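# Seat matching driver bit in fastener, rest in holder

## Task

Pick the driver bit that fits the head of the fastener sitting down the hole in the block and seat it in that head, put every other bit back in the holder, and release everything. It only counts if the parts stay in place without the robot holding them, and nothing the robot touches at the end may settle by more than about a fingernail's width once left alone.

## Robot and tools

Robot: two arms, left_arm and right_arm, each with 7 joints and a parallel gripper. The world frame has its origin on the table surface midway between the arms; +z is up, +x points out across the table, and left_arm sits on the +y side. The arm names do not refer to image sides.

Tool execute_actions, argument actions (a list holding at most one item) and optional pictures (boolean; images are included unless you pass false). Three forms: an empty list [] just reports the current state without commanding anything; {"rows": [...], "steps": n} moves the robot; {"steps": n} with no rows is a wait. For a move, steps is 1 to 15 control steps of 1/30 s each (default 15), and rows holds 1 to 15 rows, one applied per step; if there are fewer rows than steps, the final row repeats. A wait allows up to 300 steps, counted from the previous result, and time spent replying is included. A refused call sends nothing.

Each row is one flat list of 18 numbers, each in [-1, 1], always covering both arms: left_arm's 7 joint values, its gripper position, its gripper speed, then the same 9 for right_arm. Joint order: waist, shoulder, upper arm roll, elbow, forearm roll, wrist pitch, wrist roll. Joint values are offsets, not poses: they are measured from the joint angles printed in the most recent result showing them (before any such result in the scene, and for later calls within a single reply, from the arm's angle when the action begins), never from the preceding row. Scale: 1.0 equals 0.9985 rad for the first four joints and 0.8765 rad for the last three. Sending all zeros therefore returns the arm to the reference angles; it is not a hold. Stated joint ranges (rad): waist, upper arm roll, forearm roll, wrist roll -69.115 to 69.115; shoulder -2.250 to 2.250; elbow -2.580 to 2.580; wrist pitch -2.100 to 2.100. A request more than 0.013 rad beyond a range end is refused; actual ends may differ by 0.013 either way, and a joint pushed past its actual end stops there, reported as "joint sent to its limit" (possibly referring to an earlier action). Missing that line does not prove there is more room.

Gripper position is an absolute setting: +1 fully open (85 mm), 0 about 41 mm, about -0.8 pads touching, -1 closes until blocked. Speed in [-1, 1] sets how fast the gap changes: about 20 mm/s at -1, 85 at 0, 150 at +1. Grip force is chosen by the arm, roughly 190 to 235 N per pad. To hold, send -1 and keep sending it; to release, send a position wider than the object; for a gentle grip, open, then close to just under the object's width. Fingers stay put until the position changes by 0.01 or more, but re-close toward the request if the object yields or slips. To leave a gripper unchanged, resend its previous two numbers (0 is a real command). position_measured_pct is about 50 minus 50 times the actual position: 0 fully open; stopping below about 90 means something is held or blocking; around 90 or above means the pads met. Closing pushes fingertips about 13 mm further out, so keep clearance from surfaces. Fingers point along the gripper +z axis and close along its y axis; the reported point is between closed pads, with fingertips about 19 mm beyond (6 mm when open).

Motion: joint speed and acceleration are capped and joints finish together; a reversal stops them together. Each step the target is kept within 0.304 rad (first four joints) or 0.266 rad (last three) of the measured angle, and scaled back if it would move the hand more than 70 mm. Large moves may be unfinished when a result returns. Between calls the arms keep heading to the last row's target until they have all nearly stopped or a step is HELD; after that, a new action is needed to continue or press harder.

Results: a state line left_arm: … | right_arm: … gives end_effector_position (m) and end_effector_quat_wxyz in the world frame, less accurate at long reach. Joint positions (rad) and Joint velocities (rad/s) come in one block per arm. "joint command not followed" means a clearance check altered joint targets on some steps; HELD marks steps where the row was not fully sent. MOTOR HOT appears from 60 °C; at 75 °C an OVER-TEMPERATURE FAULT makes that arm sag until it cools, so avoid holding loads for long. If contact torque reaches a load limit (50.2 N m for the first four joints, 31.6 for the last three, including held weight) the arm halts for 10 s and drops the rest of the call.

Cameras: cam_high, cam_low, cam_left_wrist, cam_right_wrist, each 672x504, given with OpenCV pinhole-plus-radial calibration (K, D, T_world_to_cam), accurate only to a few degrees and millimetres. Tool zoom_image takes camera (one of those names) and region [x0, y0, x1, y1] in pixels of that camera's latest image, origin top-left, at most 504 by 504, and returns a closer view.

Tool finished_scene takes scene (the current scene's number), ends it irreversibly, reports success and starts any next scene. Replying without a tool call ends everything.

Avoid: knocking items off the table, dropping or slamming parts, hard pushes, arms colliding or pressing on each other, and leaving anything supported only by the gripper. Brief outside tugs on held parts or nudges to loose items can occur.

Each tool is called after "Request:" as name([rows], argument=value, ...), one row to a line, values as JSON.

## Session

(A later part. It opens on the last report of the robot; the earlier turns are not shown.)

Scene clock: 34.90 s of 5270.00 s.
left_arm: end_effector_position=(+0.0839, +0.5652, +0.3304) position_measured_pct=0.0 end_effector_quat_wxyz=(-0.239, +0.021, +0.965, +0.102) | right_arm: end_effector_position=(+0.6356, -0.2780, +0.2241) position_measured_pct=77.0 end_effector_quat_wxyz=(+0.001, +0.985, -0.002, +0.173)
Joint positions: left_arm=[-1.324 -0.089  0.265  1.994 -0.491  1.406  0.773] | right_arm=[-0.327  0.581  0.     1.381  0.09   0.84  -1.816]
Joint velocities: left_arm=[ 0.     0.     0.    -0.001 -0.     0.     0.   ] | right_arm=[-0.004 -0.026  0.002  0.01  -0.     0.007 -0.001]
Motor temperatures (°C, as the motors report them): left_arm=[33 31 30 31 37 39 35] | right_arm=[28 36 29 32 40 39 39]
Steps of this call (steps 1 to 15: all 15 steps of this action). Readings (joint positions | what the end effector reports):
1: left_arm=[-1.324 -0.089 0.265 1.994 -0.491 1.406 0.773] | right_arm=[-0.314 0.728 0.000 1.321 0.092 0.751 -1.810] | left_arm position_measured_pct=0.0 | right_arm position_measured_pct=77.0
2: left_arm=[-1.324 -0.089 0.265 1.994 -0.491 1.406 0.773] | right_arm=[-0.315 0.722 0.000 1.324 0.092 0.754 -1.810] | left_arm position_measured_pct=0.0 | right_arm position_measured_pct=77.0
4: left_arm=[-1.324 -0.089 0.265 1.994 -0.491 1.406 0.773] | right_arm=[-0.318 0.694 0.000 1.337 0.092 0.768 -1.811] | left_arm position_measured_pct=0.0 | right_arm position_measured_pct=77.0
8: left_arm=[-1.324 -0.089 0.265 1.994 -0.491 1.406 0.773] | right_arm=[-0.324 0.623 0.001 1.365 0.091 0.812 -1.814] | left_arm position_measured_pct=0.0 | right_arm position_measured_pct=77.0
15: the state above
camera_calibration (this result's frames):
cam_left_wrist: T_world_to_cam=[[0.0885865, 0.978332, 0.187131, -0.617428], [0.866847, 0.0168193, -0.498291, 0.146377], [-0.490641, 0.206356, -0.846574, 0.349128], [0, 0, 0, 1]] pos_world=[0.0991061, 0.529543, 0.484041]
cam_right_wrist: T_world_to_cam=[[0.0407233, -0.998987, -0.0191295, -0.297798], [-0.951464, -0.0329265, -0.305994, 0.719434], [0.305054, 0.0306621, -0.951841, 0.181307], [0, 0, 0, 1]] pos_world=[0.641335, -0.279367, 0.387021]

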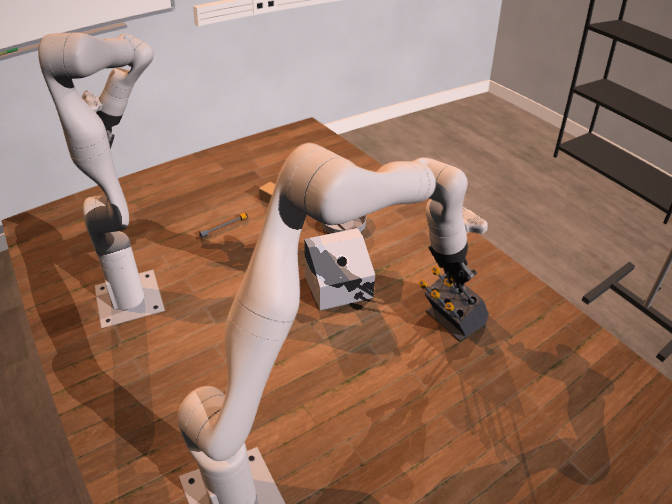

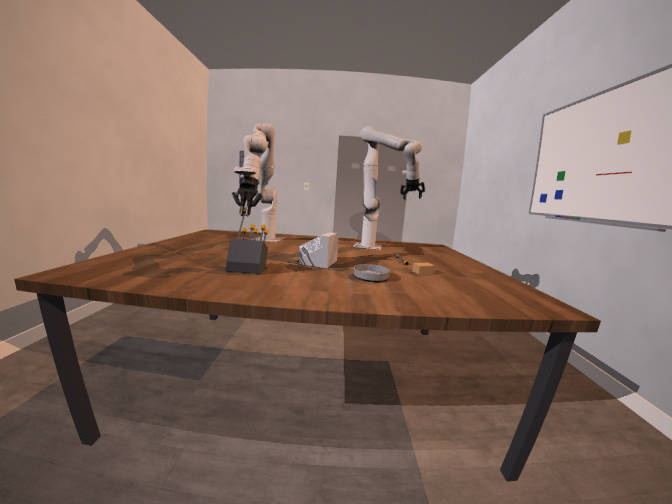

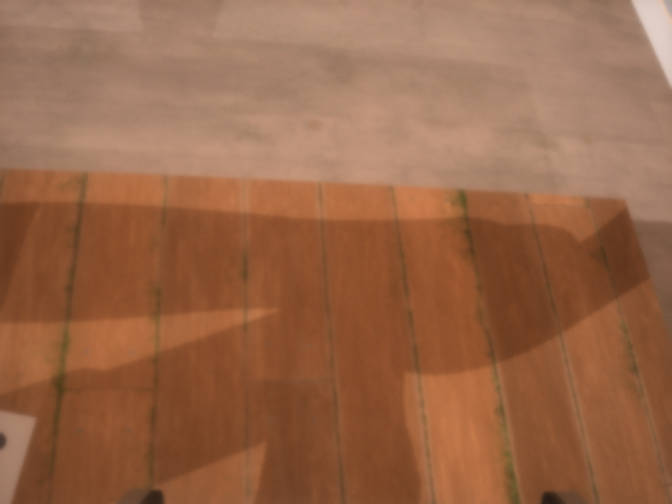

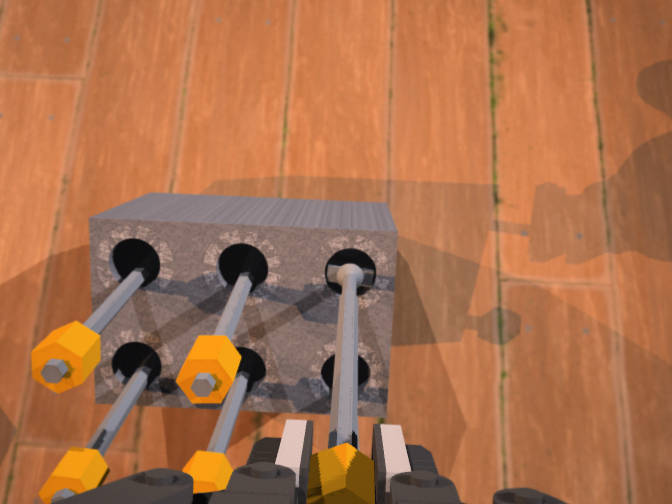

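Request:
execute_actions([
  {"rows":[[0,0,0,0,0,0,0,1,0,0.0066,0.071,0,-0.025,0,-0.055,0.003,-1,0],[0,0,0,0,0,0,0,1,0,0.0066,0.071,0,-0.025,0,-0.055,0.003,-1,0],[0,0,0,0,0,0,0,1,0,0.0066,0.071,0,-0.025,0,-0.055,0.003,-1,0],[0,0,0,0,0,0,0,1,0,0.0066,0.071,0,-0.025,0,-0.055,0.003,-1,0],[0,0,0,0,0,0,0,1,0,0.0126,0.143,0,-0.059,0.002,-0.098,0.007,-1,0]],"steps":15},
], pictures=false)

Request:
execute_actions([
  {"rows":[[0,0,0,0,0,0,0,1,0,0,0,0,0,0,0,0,-0.25,0]],"steps":8},
], pictures=false)

Request:
execute_actions([
  {"rows":[[0,0,0,0,0,0,0,1,0,-0.012,-0.044,0,0.19,0.028,-0.163,-0.047,-0.25,0]],"steps":15},
])

Request:
execute_actions([
  {"rows":[[0,0,0,0,0,0,0,1,0,0,0,0,0,0,0,0,-1,0]],"steps":10},
], pictures=false)

Request:
execute_actions([
  {"rows":[[0,0,0,0,0,0,0,1,0,-0.0077,-0.081,0,0.035,-0.003,0.053,-0.002,-1,0],[0,0,0,0,0,0,0,1,0,-0.0077,-0.081,0,0.035,-0.003,0.053,-0.002,-1,0],[0,0,0,0,0,0,0,1,0,-0.0077,-0.081,0,0.035,-0.003,0.053,-0.002,-1,0],[0,0,0,0,0,0,0,1,0,-0.0077,-0.081,0,0.035,-0.003,0.053,-0.002,-1,0],[0,0,0,0,0,0,0,1,0,-0.0158,-0.1593,0,0.06,-0.007,0.1145,-0.0035,-1,0]],"steps":15},
])

Request:
zoom_image(camera="cam_right_wrist", region=[280, 210, 420, 350])

Scene clock: 45.97 s of 5270.00 s.
left_arm: end_effector_position=(+0.0839, +0.5652, +0.3304) position_measured_pct=0.0 end_effector_quat_wxyz=(-0.239, +0.021, +0.965, +0.102) | right_arm: end_effector_position=(+0.6727, -0.2779, +0.1653) position_measured_pct=77.0 end_effector_quat_wxyz=(+0.001, +0.985, -0.001, +0.174)
Joint positions: left_arm=[-1.324 -0.089  0.265  1.994 -0.491  1.406  0.773] | right_arm=[-0.315  0.721  0.001  1.323  0.092  0.755 -1.81 ]
Joint velocities: left_arm=[-0.001 -0.     0.    -0.001 -0.     0.    -0.   ] | right_arm=[ 0.003  0.027  0.001 -0.013  0.    -0.007  0.002]
Motor temperatures (°C, as the motors report them): left_arm=[33 31 30 31 37 39 35] | right_arm=[28 36 29 32 40 39 39]
Steps of this call (steps 1 to 15: the robot went on to your last target; steps 16 to 90: nothing new was sent; then 7.57 s passed at rest; steps 91 to 105: all 15 steps of this action). Readings (joint positions | what the end effector reports):
91: left_arm=[-1.324 -0.089 0.265 1.994 -0.491 1.406 0.773] | right_arm=[-0.328 0.579 0.001 1.381 0.090 0.840 -1.816] | left_arm position_measured_pct=0.0 | right_arm position_measured_pct=77.0
92: left_arm=[-1.324 -0.089 0.265 1.994 -0.491 1.406 0.773] | right_arm=[-0.327 0.585 0.000 1.379 0.090 0.837 -1.816] | left_arm position_measured_pct=0.0 | right_arm position_measured_pct=77.0
94: left_arm=[-1.324 -0.089 0.265 1.994 -0.491 1.406 0.773] | right_arm=[-0.324 0.613 0.000 1.369 0.090 0.820 -1.815] | left_arm position_measured_pct=0.0 | right_arm position_measured_pct=77.0
98: left_arm=[-1.324 -0.089 0.265 1.994 -0.491 1.406 0.773] | right_arm=[-0.318 0.682 0.001 1.342 0.091 0.778 -1.812] | left_arm position_measured_pct=0.0 | right_arm position_measured_pct=77.0
105: the state above

Scene clock: 46.23 s of 5270.00 s.
left_arm: end_effector_position=(+0.0839, +0.5652, +0.3304) position_measured_pct=0.0 end_effector_quat_wxyz=(-0.239, +0.021, +0.965, +0.102) | right_arm: end_effector_position=(+0.6728, -0.2779, +0.1655) position_measured_pct=63.5 end_effector_quat_wxyz=(+0.001, +0.985, -0.001, +0.175)
Joint positions: left_arm=[-1.324 -0.089  0.265  1.994 -0.491  1.406  0.773] | right_arm=[-0.315  0.721  0.001  1.323  0.092  0.755 -1.81 ]
Joint velocities: left_arm=[-0.     0.002 -0.     0.001  0.     0.     0.   ] | right_arm=[-0.002  0.001 -0.     0.002 -0.001  0.002 -0.   ]
Motor temperatures (°C, as the motors report them): left_arm=[33 31 30 31 37 39 35] | right_arm=[28 36 29 32 40 39 39]
Steps of this call (steps 1 to 8: all 8 steps of this action). Readings (joint positions | what the end effector reports):
1: left_arm=[-1.324 -0.089 0.265 1.994 -0.491 1.406 0.773] | right_arm=[-0.315 0.721 0.001 1.323 0.092 0.755 -1.810] | left_arm position_measured_pct=0.0 | right_arm position_measured_pct=77.0
2: left_arm=[-1.324 -0.089 0.265 1.994 -0.491 1.406 0.773] | right_arm=[-0.315 0.721 0.001 1.323 0.092 0.755 -1.810] | left_arm position_measured_pct=0.0 | right_arm position_measured_pct=77.0
4: left_arm=[-1.324 -0.089 0.265 1.994 -0.491 1.406 0.773] | right_arm=[-0.315 0.721 0.001 1.323 0.092 0.755 -1.810] | left_arm position_measured_pct=0.0 | right_arm position_measured_pct=72.2
8: the state above

Scene clock: 46.73 s of 5270.00 s.
left_arm: end_effector_position=(+0.0839, +0.5652, +0.3304) position_measured_pct=0.0 end_effector_quat_wxyz=(-0.239, +0.021, +0.965, +0.102) | right_arm: end_effector_position=(+0.6343, -0.2787, +0.1373) position_measured_pct=62.3 end_effector_quat_wxyz=(+0.001, +0.985, -0.002, +0.173)
Joint positions: left_arm=[-1.324 -0.089  0.265  1.994 -0.491  1.406  0.773] | right_arm=[-0.327  0.679  0.001  1.512  0.117  0.612 -1.851]
Joint velocities: left_arm=[ 0.     0.002 -0.    -0.001 -0.     0.     0.   ] | right_arm=[-0.004 -0.015  0.001  0.011  0.    -0.008  0.   ]
Motor temperatures (°C, as the motors report them): left_arm=[33 31 30 31 37 39 35] | right_arm=[28 36 29 32 40 39 39]
Steps of this call (steps 1 to 15: all 15 steps of this action). Readings (joint positions | what the end effector reports):
1: left_arm=[-1.324 -0.089 0.265 1.994 -0.491 1.406 0.773] | right_arm=[-0.315 0.720 0.001 1.324 0.092 0.754 -1.810] | left_arm position_measured_pct=0.0 | right_arm position_measured_pct=63.1
2: left_arm=[-1.324 -0.089 0.265 1.994 -0.491 1.406 0.773] | right_arm=[-0.316 0.719 0.001 1.330 0.093 0.749 -1.811] | left_arm position_measured_pct=0.0 | right_arm position_measured_pct=62.7
4: left_arm=[-1.324 -0.089 0.265 1.994 -0.491 1.406 0.773] | right_arm=[-0.318 0.711 0.001 1.357 0.096 0.727 -1.817] | left_arm position_measured_pct=0.0 | right_arm position_measured_pct=62.3
8: left_arm=[-1.324 -0.089 0.265 1.994 -0.491 1.406 0.773] | right_arm=[-0.324 0.688 0.001 1.459 0.110 0.651 -1.839] | left_arm position_measured_pct=0.0 | right_arm position_measured_pct=62.3
15: the state above
camera_calibration (this result's frames):
cam_left_wrist: T_world_to_cam=[[0.0885876, 0.978332, 0.187133, -0.61743], [0.866848, 0.0168188, -0.49829, 0.146376], [-0.49064, 0.206358, -0.846575, 0.349127], [0, 0, 0, 1]] pos_world=[0.0991068, 0.529544, 0.484041]
cam_right_wrist: T_world_to_cam=[[0.0402531, -0.999004, -0.0192527, -0.299783], [-0.951359, -0.0324289, -0.306373, 0.6917], [0.305443, 0.0306487, -0.951717, 0.0987715], [0, 0, 0, 1]] pos_world=[0.639953, -0.280081, 0.300149]

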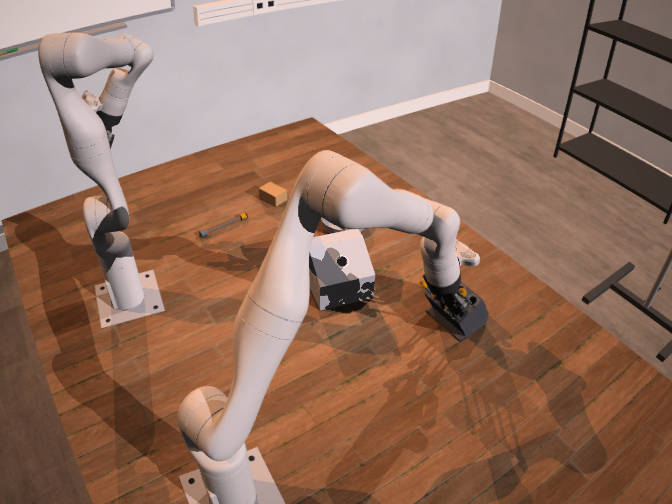

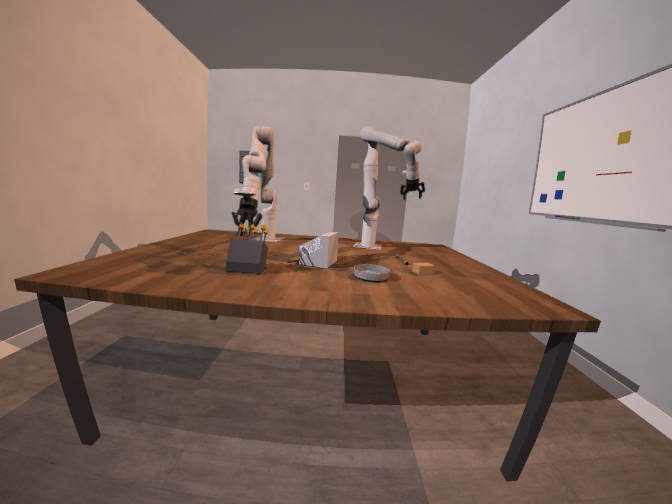

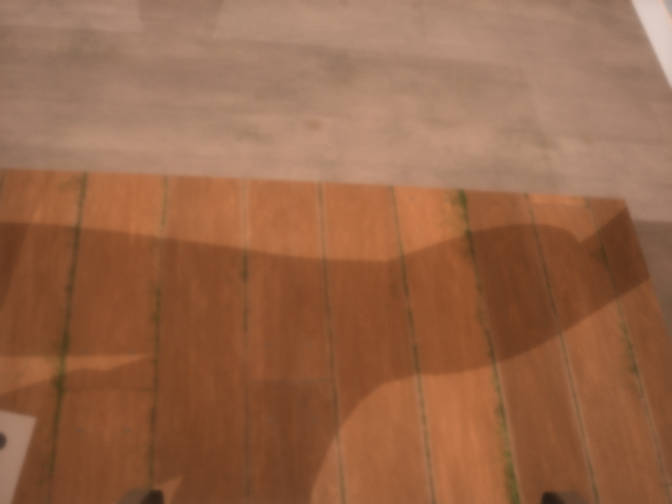

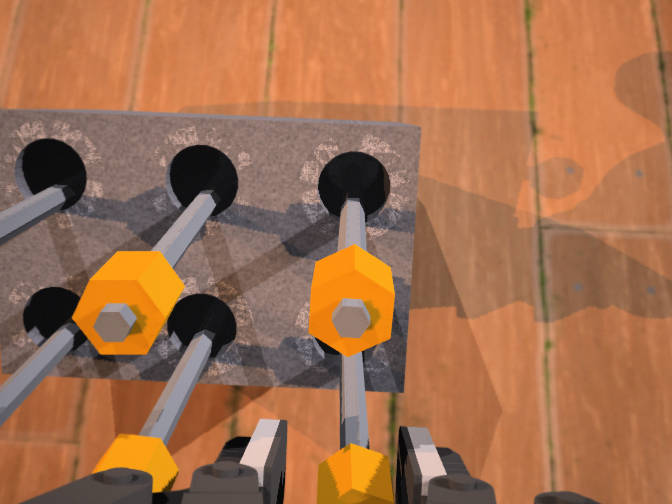

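Scene clock: 47.07 s of 5270.00 s.
left_arm: end_effector_position=(+0.0839, +0.5652, +0.3304) position_measured_pct=0.0 end_effector_quat_wxyz=(-0.239, +0.021, +0.965, +0.102) | right_arm: end_effector_position=(+0.6343, -0.2788, +0.1375) position_measured_pct=77.0 end_effector_quat_wxyz=(+0.001, +0.985, -0.002, +0.173)
Joint positions: left_arm=[-1.324 -0.089  0.265  1.994 -0.491  1.406  0.773] | right_arm=[-0.327  0.678  0.001  1.512  0.117  0.613 -1.851]
Joint velocities: left_arm=[-0.     0.001 -0.     0.001 -0.    -0.     0.   ] | right_arm=[-0.001  0.    -0.002  0.001  0.002  0.001 -0.   ]
Motor temperatures (°C, as the motors report them): left_arm=[33 31 30 31 37 39 35] | right_arm=[28 36 29 32 40 39 39]
Steps of this call (steps 1 to 10: all 10 steps of this action). Readings (joint positions | what the end effector reports):
1: left_arm=[-1.324 -0.089 0.265 1.994 -0.491 1.406 0.773] | right_arm=[-0.327 0.678 0.001 1.512 0.117 0.612 -1.851] | left_arm position_measured_pct=0.0 | right_arm position_measured_pct=62.3
2: left_arm=[-1.324 -0.089 0.265 1.994 -0.491 1.406 0.773] | right_arm=[-0.327 0.679 0.001 1.512 0.117 0.612 -1.851] | left_arm position_measured_pct=0.0 | right_arm position_measured_pct=63.1
4: left_arm=[-1.324 -0.089 0.265 1.994 -0.491 1.406 0.773] | right_arm=[-0.327 0.679 0.001 1.512 0.117 0.612 -1.851] | left_arm position_measured_pct=0.0 | right_arm position_measured_pct=67.1
8: left_arm=[-1.324 -0.089 0.265 1.994 -0.491 1.406 0.773] | right_arm=[-0.327 0.678 0.001 1.512 0.117 0.613 -1.851] | left_arm position_measured_pct=0.0 | right_arm position_measured_pct=76.2
10: the state above

Scene clock: 47.57 s of 5270.00 s.
left_arm: end_effector_position=(+0.0839, +0.5652, +0.3304) position_measured_pct=0.0 end_effector_quat_wxyz=(-0.239, +0.021, +0.965, +0.102) | right_arm: end_effector_position=(+0.5962, -0.2788, +0.2002) position_measured_pct=77.0 end_effector_quat_wxyz=(+0.001, +0.985, -0.002, +0.173)
Joint positions: left_arm=[-1.324 -0.089  0.265  1.994 -0.491  1.406  0.773] | right_arm=[-0.342  0.522  0.001  1.57   0.111  0.712 -1.854]
Joint velocities: left_arm=[ 0.001  0.001  0.     0.    -0.    -0.    -0.   ] | right_arm=[-0.003 -0.035  0.001  0.01   0.002  0.008  0.   ]
Motor temperatures (°C, as the motors report them): left_arm=[33 31 30 31 37 39 35] | right_arm=[28 36 29 32 40 39 39]
Steps of this call (steps 1 to 15: all 15 steps of this action). Readings (joint positions | what the end effector reports):
1: left_arm=[-1.324 -0.089 0.265 1.994 -0.491 1.406 0.773] | right_arm=[-0.327 0.677 0.001 1.512 0.117 0.613 -1.851] | left_arm position_measured_pct=0.0 | right_arm position_measured_pct=77.0
2: left_arm=[-1.324 -0.089 0.265 1.994 -0.491 1.406 0.773] | right_arm=[-0.327 0.672 0.001 1.515 0.117 0.616 -1.851] | left_arm position_measured_pct=0.0 | right_arm position_measured_pct=77.0
4: left_arm=[-1.324 -0.089 0.265 1.994 -0.491 1.406 0.773] | right_arm=[-0.330 0.645 0.001 1.527 0.116 0.630 -1.852] | left_arm position_measured_pct=0.0 | right_arm position_measured_pct=77.0
8: left_arm=[-1.324 -0.089 0.265 1.994 -0.491 1.406 0.773] | right_arm=[-0.338 0.568 0.001 1.554 0.113 0.679 -1.853] | left_arm position_measured_pct=0.0 | right_arm position_measured_pct=77.0
15: the state above
camera_calibration (this result's frames):
cam_left_wrist: T_world_to_cam=[[0.0885885, 0.978332, 0.187133, -0.617431], [0.866848, 0.0168181, -0.498289, 0.146375], [-0.490639, 0.206359, -0.846575, 0.349126], [0, 0, 0, 1]] pos_world=[0.0991074, 0.529545, 0.48404]
cam_right_wrist: T_world_to_cam=[[0.0396255, -0.999033, -0.019043, -0.296851], [-0.951537, -0.0319112, -0.305875, 0.674852], [0.304972, 0.0302406, -0.951881, 0.170499], [0, 0, 0, 1]] pos_world=[0.601912, -0.280184, 0.363062]

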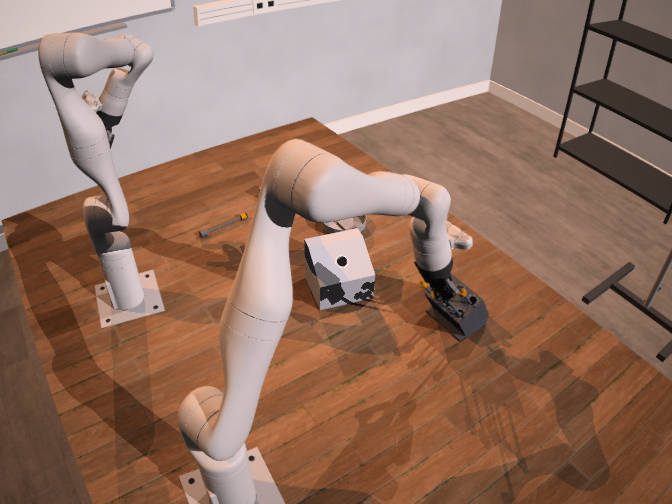

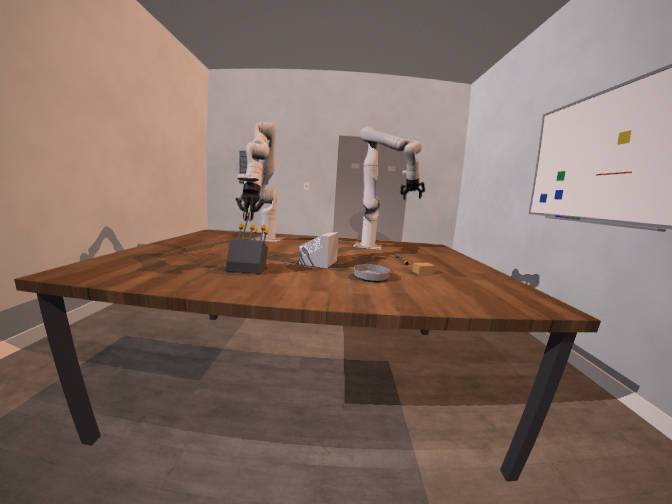

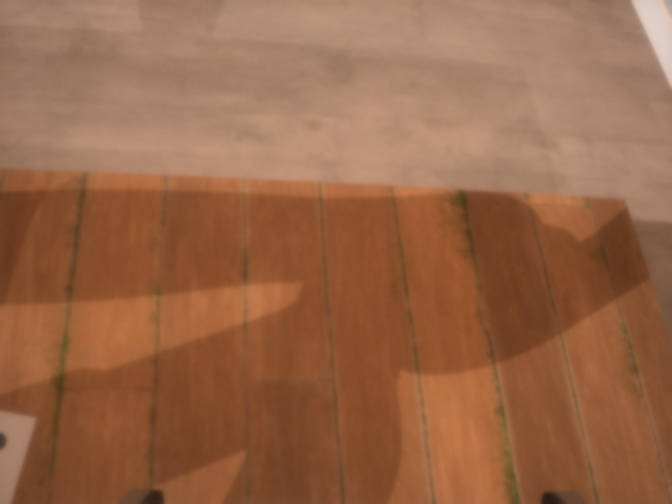

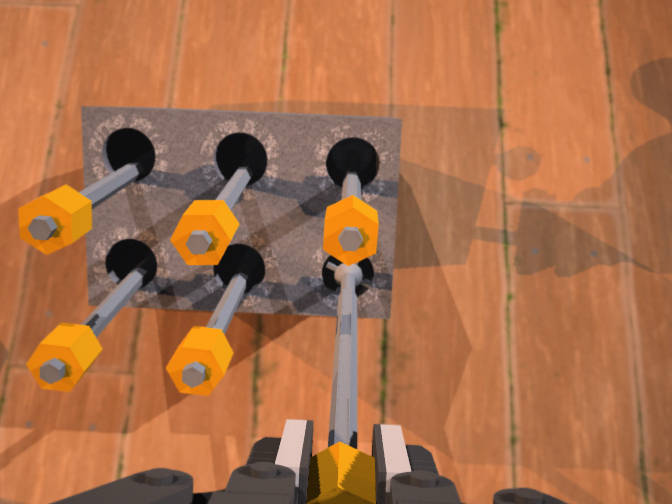

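Region (280, 210, 420, 350) of cam_right_wrist's 672x504 image, scaled by 3.600.

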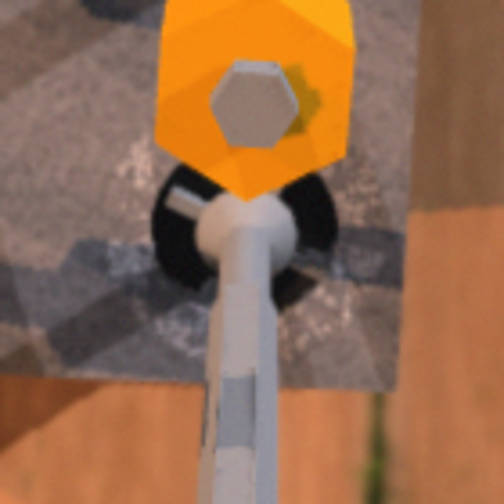

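Request:
execute_actions([
  {"rows":[[0,0,0,0,0,0,0,1,0,0.0077,0.075,0,-0.024,0.003,-0.06,0.002,-1,0],[0,0,0,0,0,0,0,1,0,0.0077,0.075,0,-0.024,0.003,-0.06,0.002,-1,0],[0,0,0,0,0,0,0,1,0,0.0077,0.075,0,-0.024,0.003,-0.06,0.002,-1,0],[0,0,0,0,0,0,0,1,0,0.0077,0.075,0,-0.024,0.003,-0.06,0.002,-1,0],[0,0,0,0,0,0,0,1,0,0.0148,0.151,0,-0.056,0.007,-0.11,0.0035,-1,0]],"steps":15},
], pictures=false)

Request:
execute_actions([
  {"rows":[[0,0,0,0,0,0,0,1,0,0,0,0,0,0,0,0,-0.25,0]],"steps":7},
], pictures=false)

Request:
execute_actions([
  {"rows":[[0,0,0,0,0,0,0,1,0,-0.0077,-0.081,0,0.035,0,0.053,0,-0.25,0]],"steps":11},
], pictures=false)

Request:
execute_actions([
  {"rows":[[0,0,0,0,0,0,0,1,0,-0.091,0.018,0,-0.0405,0.049,0.0366,-0.129,-0.25,0]],"steps":13},
], pictures=false)

Request:
execute_actions([
  {"rows":[[0,0,0,0,0,0,0,1,0,0.012,0.088,0,-0.037,0,-0.058,0,-0.25,0]],"steps":14},
])

Request:
execute_actions([
  {"rows":[[0,0,0,0,0,0,0,1,0,0,0,0,0,0,0,0,-1,0]],"steps":10},
], pictures=false)

Request:
execute_actions([
  {"rows":[[0,0,0,0,0,0,0,1,0,-0.0108,-0.081,0,0.035,-0.004,0.053,-0.003,-1,0],[0,0,0,0,0,0,0,1,0,-0.0108,-0.081,0,0.035,-0.004,0.053,-0.003,-1,0],[0,0,0,0,0,0,0,1,0,-0.0108,-0.081,0,0.035,-0.004,0.053,-0.003,-1,0],[0,0,0,0,0,0,0,1,0,-0.0108,-0.081,0,0.035,-0.004,0.053,-0.003,-1,0],[0,0,0,0,0,0,0,1,0,-0.0225,-0.1593,0,0.06,-0.009,0.1145,-0.006,-1,0]],"steps":15},
])

Request:
zoom_image(camera="cam_right_wrist", region=[280, 210, 420, 350])

Scene clock: 60.40 s of 5270.00 s.
left_arm: end_effector_position=(+0.0839, +0.5652, +0.3304) position_measured_pct=0.0 end_effector_quat_wxyz=(-0.239, +0.021, +0.965, +0.102) | right_arm: end_effector_position=(+0.6330, -0.2787, +0.1411) position_measured_pct=77.0 end_effector_quat_wxyz=(+0.001, +0.985, -0.002, +0.174)
Joint positions: left_arm=[-1.324 -0.089  0.265  1.994 -0.491  1.406  0.773] | right_arm=[-0.328  0.67   0.001  1.515  0.117  0.616 -1.851]
Joint velocities: left_arm=[ 0.    -0.001  0.     0.    -0.     0.     0.   ] | right_arm=[ 0.004  0.027 -0.    -0.012  0.001 -0.007  0.001]
Motor temperatures (°C, as the motors report them): left_arm=[33 31 30 31 37 39 35] | right_arm=[28 36 29 32 40 39 39]
Steps of this call (steps 1 to 15: the robot went on to your last target; steps 16 to 90: nothing new was sent; then 9.33 s passed at rest; steps 91 to 105: all 15 steps of this action). Readings (joint positions | what the end effector reports):
91: left_arm=[-1.324 -0.089 0.265 1.994 -0.491 1.406 0.773] | right_arm=[-0.342 0.520 0.001 1.571 0.111 0.712 -1.854] | left_arm position_measured_pct=0.0 | right_arm position_measured_pct=77.0
92: left_arm=[-1.324 -0.089 0.265 1.994 -0.491 1.406 0.773] | right_arm=[-0.341 0.526 0.001 1.569 0.111 0.708 -1.854] | left_arm position_measured_pct=0.0 | right_arm position_measured_pct=77.0
94: left_arm=[-1.324 -0.089 0.265 1.994 -0.491 1.406 0.773] | right_arm=[-0.338 0.554 0.001 1.559 0.112 0.690 -1.853] | left_arm position_measured_pct=0.0 | right_arm position_measured_pct=77.0
98: left_arm=[-1.324 -0.089 0.265 1.994 -0.491 1.406 0.773] | right_arm=[-0.332 0.627 0.001 1.533 0.115 0.644 -1.852] | left_arm position_measured_pct=0.0 | right_arm position_measured_pct=77.0
105: the state above

Scene clock: 60.63 s of 5270.00 s.
left_arm: end_effector_position=(+0.0839, +0.5652, +0.3304) position_measured_pct=0.0 end_effector_quat_wxyz=(-0.239, +0.021, +0.965, +0.102) | right_arm: end_effector_position=(+0.6331, -0.2786, +0.1413) position_measured_pct=64.7 end_effector_quat_wxyz=(+0.001, +0.985, -0.002, +0.175)
Joint positions: left_arm=[-1.324 -0.089  0.265  1.994 -0.491  1.406  0.773] | right_arm=[-0.328  0.67   0.001  1.515  0.117  0.616 -1.851]
Joint velocities: left_arm=[-0.     0.001 -0.    -0.     0.     0.    -0.   ] | right_arm=[-0.     0.003  0.     0.002 -0.001  0.002  0.001]
Motor temperatures (°C, as the motors report them): left_arm=[33 31 30 31 37 39 35] | right_arm=[28 36 29 32 40 39 39]
Steps of this call (steps 1 to 7: all 7 steps of this action). Readings (joint positions | what the end effector reports):
1: left_arm=[-1.324 -0.089 0.265 1.994 -0.491 1.406 0.773] | right_arm=[-0.328 0.670 0.001 1.515 0.117 0.615 -1.851] | left_arm position_measured_pct=0.0 | right_arm position_measured_pct=77.0
2: left_arm=[-1.324 -0.089 0.265 1.994 -0.491 1.406 0.773] | right_arm=[-0.328 0.670 0.001 1.515 0.117 0.616 -1.851] | left_arm position_measured_pct=0.0 | right_arm position_measured_pct=77.0
4: left_arm=[-1.324 -0.089 0.265 1.994 -0.491 1.406 0.773] | right_arm=[-0.328 0.670 0.001 1.515 0.117 0.615 -1.851] | left_arm position_measured_pct=0.0 | right_arm position_measured_pct=72.2
7: the state above

Scene clock: 61.00 s of 5270.00 s.
left_arm: end_effector_position=(+0.0839, +0.5652, +0.3304) position_measured_pct=0.0 end_effector_quat_wxyz=(-0.239, +0.021, +0.965, +0.102) | right_arm: end_effector_position=(+0.6137, -0.2793, +0.1720) position_measured_pct=62.3 end_effector_quat_wxyz=(+0.002, +0.985, -0.000, +0.174)
Joint positions: left_arm=[-1.324 -0.089  0.265  1.994 -0.491  1.406  0.773] | right_arm=[-0.335  0.592  0.001  1.549  0.117  0.662 -1.851]
Joint velocities: left_arm=[-0.001  0.    -0.    -0.001 -0.    -0.     0.   ] | right_arm=[-0.003 -0.023  0.001  0.012  0.001  0.007 -0.   ]
Motor temperatures (°C, as the motors report them): left_arm=[33 31 30 31 37 39 35] | right_arm=[28 36 29 32 40 39 39]
Steps of this call (steps 1 to 11: all 11 steps of this action). Readings (joint positions | what the end effector reports):
1: left_arm=[-1.324 -0.089 0.265 1.994 -0.491 1.406 0.773] | right_arm=[-0.328 0.668 0.001 1.516 0.117 0.616 -1.851] | left_arm position_measured_pct=0.0 | right_arm position_measured_pct=63.5
2: left_arm=[-1.324 -0.089 0.265 1.994 -0.491 1.406 0.773] | right_arm=[-0.328 0.662 0.001 1.519 0.117 0.619 -1.851] | left_arm position_measured_pct=0.0 | right_arm position_measured_pct=63.1
4: left_arm=[-1.324 -0.089 0.265 1.994 -0.491 1.406 0.773] | right_arm=[-0.331 0.634 0.001 1.531 0.117 0.634 -1.851] | left_arm position_measured_pct=0.0 | right_arm position_measured_pct=62.7
8: left_arm=[-1.324 -0.089 0.265 1.994 -0.491 1.406 0.773] | right_arm=[-0.335 0.595 0.001 1.547 0.117 0.659 -1.851] | left_arm position_measured_pct=0.0 | right_arm position_measured_pct=62.3
11: the state above

Scene clock: 61.43 s of 5270.00 s.
left_arm: end_effector_position=(+0.0839, +0.5652, +0.3304) position_measured_pct=0.0 end_effector_quat_wxyz=(-0.239, +0.021, +0.965, +0.102) | right_arm: end_effector_position=(+0.6149, -0.2329, +0.1741) position_measured_pct=62.3 end_effector_quat_wxyz=(+0.002, +0.985, +0.001, +0.175)
Joint positions: left_arm=[-1.324 -0.089  0.265  1.994 -0.491  1.406  0.773] | right_arm=[-0.424  0.609  0.001  1.509  0.16   0.694 -1.964]
Joint velocities: left_arm=[ 0. -0. -0. -0. -0.  0. -0.] | right_arm=[-0.017  0.004  0.005 -0.003  0.004  0.002 -0.007]
Motor temperatures (°C, as the motors report them): left_arm=[33 31 30 31 37 39 35] | right_arm=[28 36 29 32 40 39 39]
Steps of this call (steps 1 to 13: all 13 steps of this action). Readings (joint positions | what the end effector reports):
1: left_arm=[-1.324 -0.089 0.265 1.994 -0.491 1.406 0.773] | right_arm=[-0.337 0.591 0.001 1.549 0.117 0.662 -1.852] | left_arm position_measured_pct=0.0 | right_arm position_measured_pct=62.3
2: left_arm=[-1.324 -0.089 0.265 1.994 -0.491 1.406 0.773] | right_arm=[-0.343 0.593 0.003 1.546 0.120 0.664 -1.858] | left_arm position_measured_pct=0.0 | right_arm position_measured_pct=62.3
4: left_arm=[-1.324 -0.089 0.265 1.994 -0.491 1.406 0.773] | right_arm=[-0.373 0.599 0.005 1.534 0.133 0.674 -1.891] | left_arm position_measured_pct=0.0 | right_arm position_measured_pct=62.3
8: left_arm=[-1.324 -0.089 0.265 1.994 -0.491 1.406 0.773] | right_arm=[-0.418 0.608 -0.002 1.512 0.156 0.691 -1.956] | left_arm position_measured_pct=0.0 | right_arm position_measured_pct=62.3
13: the state above

Scene clock: 61.90 s of 5270.00 s.
left_arm: end_effector_position=(+0.0839, +0.5652, +0.3304) position_measured_pct=0.0 end_effector_quat_wxyz=(-0.239, +0.021, +0.965, +0.102) | right_arm: end_effector_position=(+0.6357, -0.2325, +0.1386) position_measured_pct=62.3 end_effector_quat_wxyz=(+0.001, +0.985, -0.002, +0.174)
Joint positions: left_arm=[-1.324 -0.089  0.265  1.994 -0.491  1.406  0.773] | right_arm=[-0.412  0.696  0.001  1.472  0.16   0.643 -1.964]
Joint velocities: left_arm=[ 0.     0.002 -0.    -0.    -0.    -0.    -0.   ] | right_arm=[ 0.003  0.01  -0.001 -0.002 -0.002 -0.001 -0.   ]
Motor temperatures (°C, as the motors report them): left_arm=[33 31 30 31 37 39 35] | right_arm=[28 36 29 32 40 39 39]
Steps of this call (steps 1 to 14: all 14 steps of this action). Readings (joint positions | what the end effector reports):
1: left_arm=[-1.324 -0.089 0.265 1.994 -0.491 1.406 0.773] | right_arm=[-0.424 0.610 0.001 1.508 0.160 0.693 -1.964] | left_arm position_measured_pct=0.0 | right_arm position_measured_pct=62.3
2: left_arm=[-1.324 -0.089 0.265 1.994 -0.491 1.406 0.773] | right_arm=[-0.423 0.617 0.000 1.505 0.160 0.689 -1.964] | left_arm position_measured_pct=0.0 | right_arm position_measured_pct=62.3
4: left_arm=[-1.324 -0.089 0.265 1.994 -0.491 1.406 0.773] | right_arm=[-0.418 0.646 0.001 1.493 0.160 0.673 -1.964] | left_arm position_measured_pct=0.0 | right_arm position_measured_pct=62.3
8: left_arm=[-1.324 -0.089 0.265 1.994 -0.491 1.406 0.773] | right_arm=[-0.413 0.690 0.001 1.476 0.160 0.646 -1.964] | left_arm position_measured_pct=0.0 | right_arm position_measured_pct=62.3
14: the state above
camera_calibration (this result's frames):
cam_left_wrist: T_world_to_cam=[[0.0885914, 0.978331, 0.187135, -0.617434], [0.866849, 0.016816, -0.498287, 0.146374], [-0.490637, 0.206362, -0.846576, 0.349125], [0, 0, 0, 1]] pos_world=[0.0991088, 0.529547, 0.48404]
cam_right_wrist: T_world_to_cam=[[0.0406199, -0.998992, -0.0191033, -0.253923], [-0.950924, -0.0327817, -0.307684, 0.694784], [0.306748, 0.0306639, -0.951297, 0.097316], [0, 0, 0, 1]] pos_world=[0.64115, -0.233875, 0.3015]

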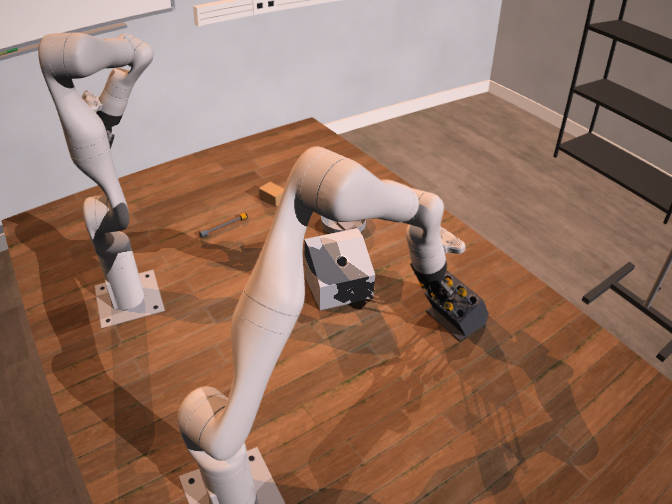

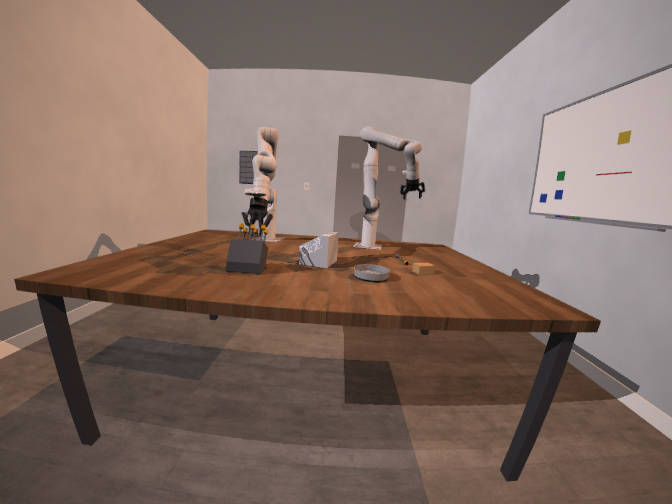

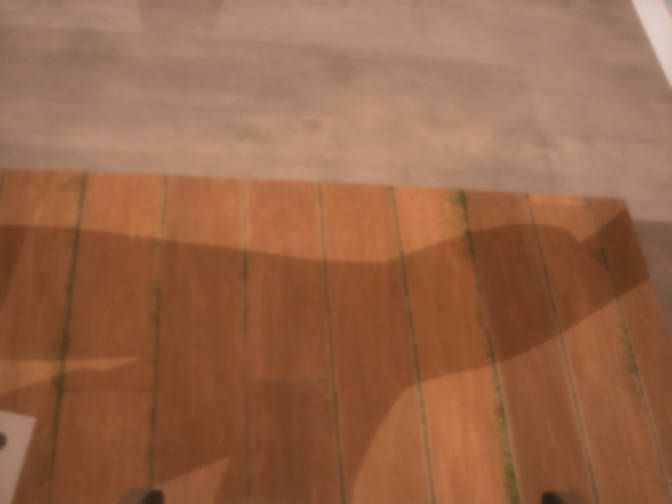

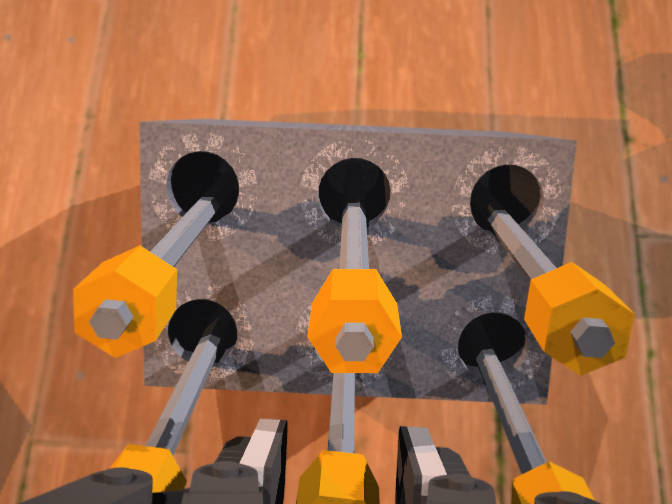

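Scene clock: 62.23 s of 5270.00 s.
left_arm: end_effector_position=(+0.0839, +0.5652, +0.3304) position_measured_pct=0.0 end_effector_quat_wxyz=(-0.239, +0.021, +0.965, +0.102) | right_arm: end_effector_position=(+0.6357, -0.2325, +0.1389) position_measured_pct=76.6 end_effector_quat_wxyz=(+0.001, +0.985, -0.002, +0.174)
Joint positions: left_arm=[-1.324 -0.089  0.265  1.994 -0.491  1.406  0.773] | right_arm=[-0.412  0.695  0.001  1.472  0.16   0.643 -1.964]
Joint velocities: left_arm=[-0.     0.    -0.     0.001  0.     0.     0.   ] | right_arm=[ 0.001 -0.    -0.     0.001  0.001  0.001  0.001]
Motor temperatures (°C, as the motors report them): left_arm=[33 31 30 31 37 39 35] | right_arm=[28 36 29 32 40 39 39]
Steps of this call (steps 1 to 10: all 10 steps of this action). Readings (joint positions | what the end effector reports):
1: left_arm=[-1.324 -0.089 0.265 1.994 -0.491 1.406 0.773] | right_arm=[-0.412 0.696 0.001 1.472 0.160 0.643 -1.964] | left_arm position_measured_pct=0.0 | right_arm position_measured_pct=62.3
2: left_arm=[-1.324 -0.089 0.265 1.994 -0.491 1.406 0.773] | right_arm=[-0.412 0.696 0.001 1.472 0.160 0.643 -1.964] | left_arm position_measured_pct=0.0 | right_arm position_measured_pct=63.1
4: left_arm=[-1.324 -0.089 0.265 1.994 -0.491 1.406 0.773] | right_arm=[-0.412 0.696 0.001 1.472 0.160 0.643 -1.964] | left_arm position_measured_pct=0.0 | right_arm position_measured_pct=67.1
8: left_arm=[-1.324 -0.089 0.265 1.994 -0.491 1.406 0.773] | right_arm=[-0.412 0.695 0.001 1.472 0.160 0.643 -1.964] | left_arm position_measured_pct=0.0 | right_arm position_measured_pct=75.8
10: the state above

Scene clock: 62.73 s of 5270.00 s.
left_arm: end_effector_position=(+0.0839, +0.5652, +0.3304) position_measured_pct=0.0 end_effector_quat_wxyz=(-0.239, +0.021, +0.965, +0.102) | right_arm: end_effector_position=(+0.5969, -0.2325, +0.2028) position_measured_pct=76.6 end_effector_quat_wxyz=(+0.001, +0.985, -0.002, +0.174)
Joint positions: left_arm=[-1.324 -0.089  0.265  1.994 -0.491  1.406  0.773] | right_arm=[-0.434  0.539  0.001  1.531  0.152  0.742 -1.969]
Joint velocities: left_arm=[ 0.    -0.001 -0.     0.    -0.    -0.     0.   ] | right_arm=[-0.004 -0.03   0.002  0.01   0.001  0.008 -0.   ]
Motor temperatures (°C, as the motors report them): left_arm=[33 31 30 31 37 39 35] | right_arm=[28 36 29 32 40 39 39]
Steps of this call (steps 1 to 15: all 15 steps of this action). Readings (joint positions | what the end effector reports):
1: left_arm=[-1.324 -0.089 0.265 1.994 -0.491 1.406 0.773] | right_arm=[-0.412 0.694 0.001 1.473 0.160 0.643 -1.964] | left_arm position_measured_pct=0.0 | right_arm position_measured_pct=76.6
2: left_arm=[-1.324 -0.089 0.265 1.994 -0.491 1.406 0.773] | right_arm=[-0.413 0.688 0.001 1.476 0.159 0.646 -1.964] | left_arm position_measured_pct=0.0 | right_arm position_measured_pct=76.6
4: left_arm=[-1.324 -0.089 0.265 1.994 -0.491 1.406 0.773] | right_arm=[-0.417 0.660 0.001 1.488 0.158 0.661 -1.965] | left_arm position_measured_pct=0.0 | right_arm position_measured_pct=76.6
8: left_arm=[-1.324 -0.089 0.265 1.994 -0.491 1.406 0.773] | right_arm=[-0.427 0.585 0.001 1.515 0.155 0.710 -1.967] | left_arm position_measured_pct=0.0 | right_arm position_measured_pct=76.6
15: the state above
camera_calibration (this result's frames):
cam_left_wrist: T_world_to_cam=[[0.0885925, 0.978331, 0.187136, -0.617435], [0.866849, 0.0168153, -0.498286, 0.146373], [-0.490636, 0.206363, -0.846576, 0.349124], [0, 0, 0, 1]] pos_world=[0.0991093, 0.529548, 0.48404]
cam_right_wrist: T_world_to_cam=[[0.039993, -0.999015, -0.0192316, -0.250713], [-0.951072, -0.0321582, -0.307291, 0.677797], [0.30637, 0.0305801, -0.951421, 0.170479], [0, 0, 0, 1]] pos_world=[0.602431, -0.233882, 0.365657]

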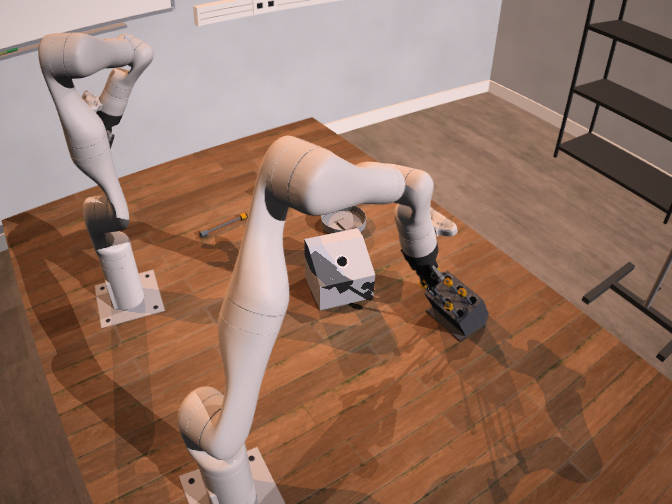

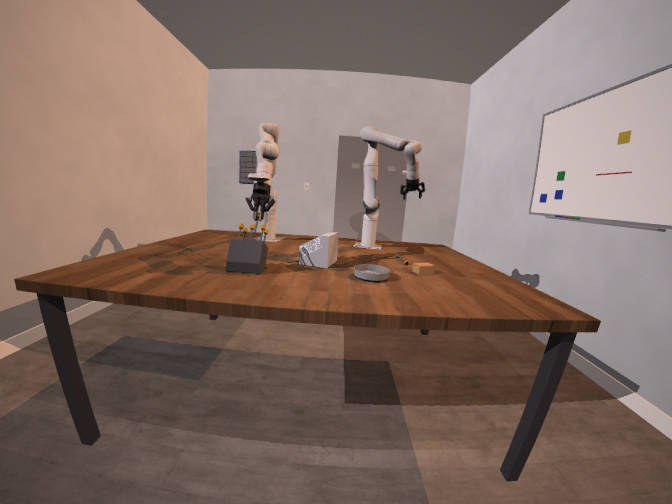

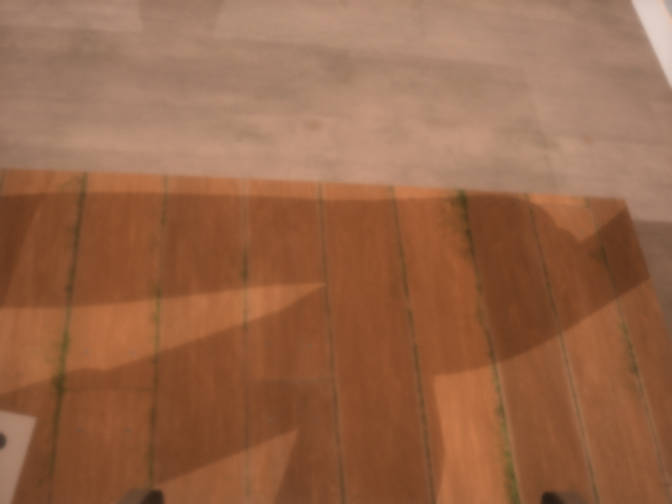

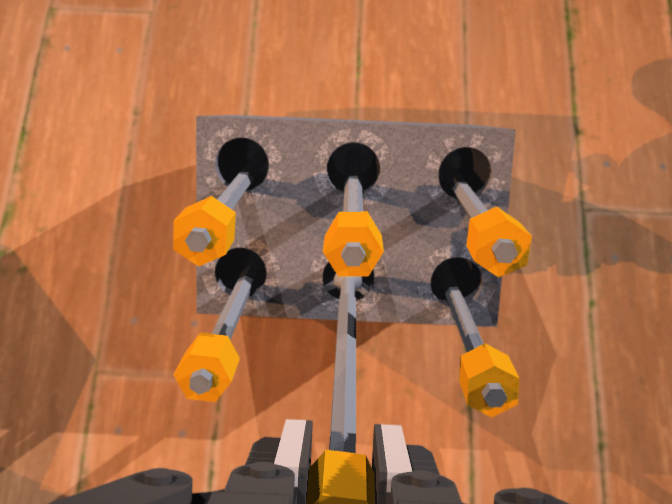

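Region (280, 210, 420, 350) of cam_right_wrist's 672x504 image, scaled by 3.600.

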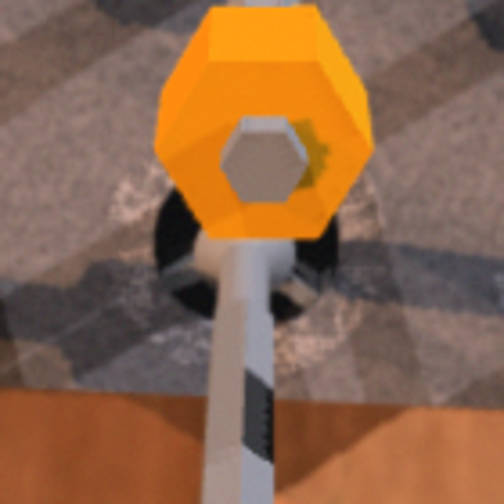

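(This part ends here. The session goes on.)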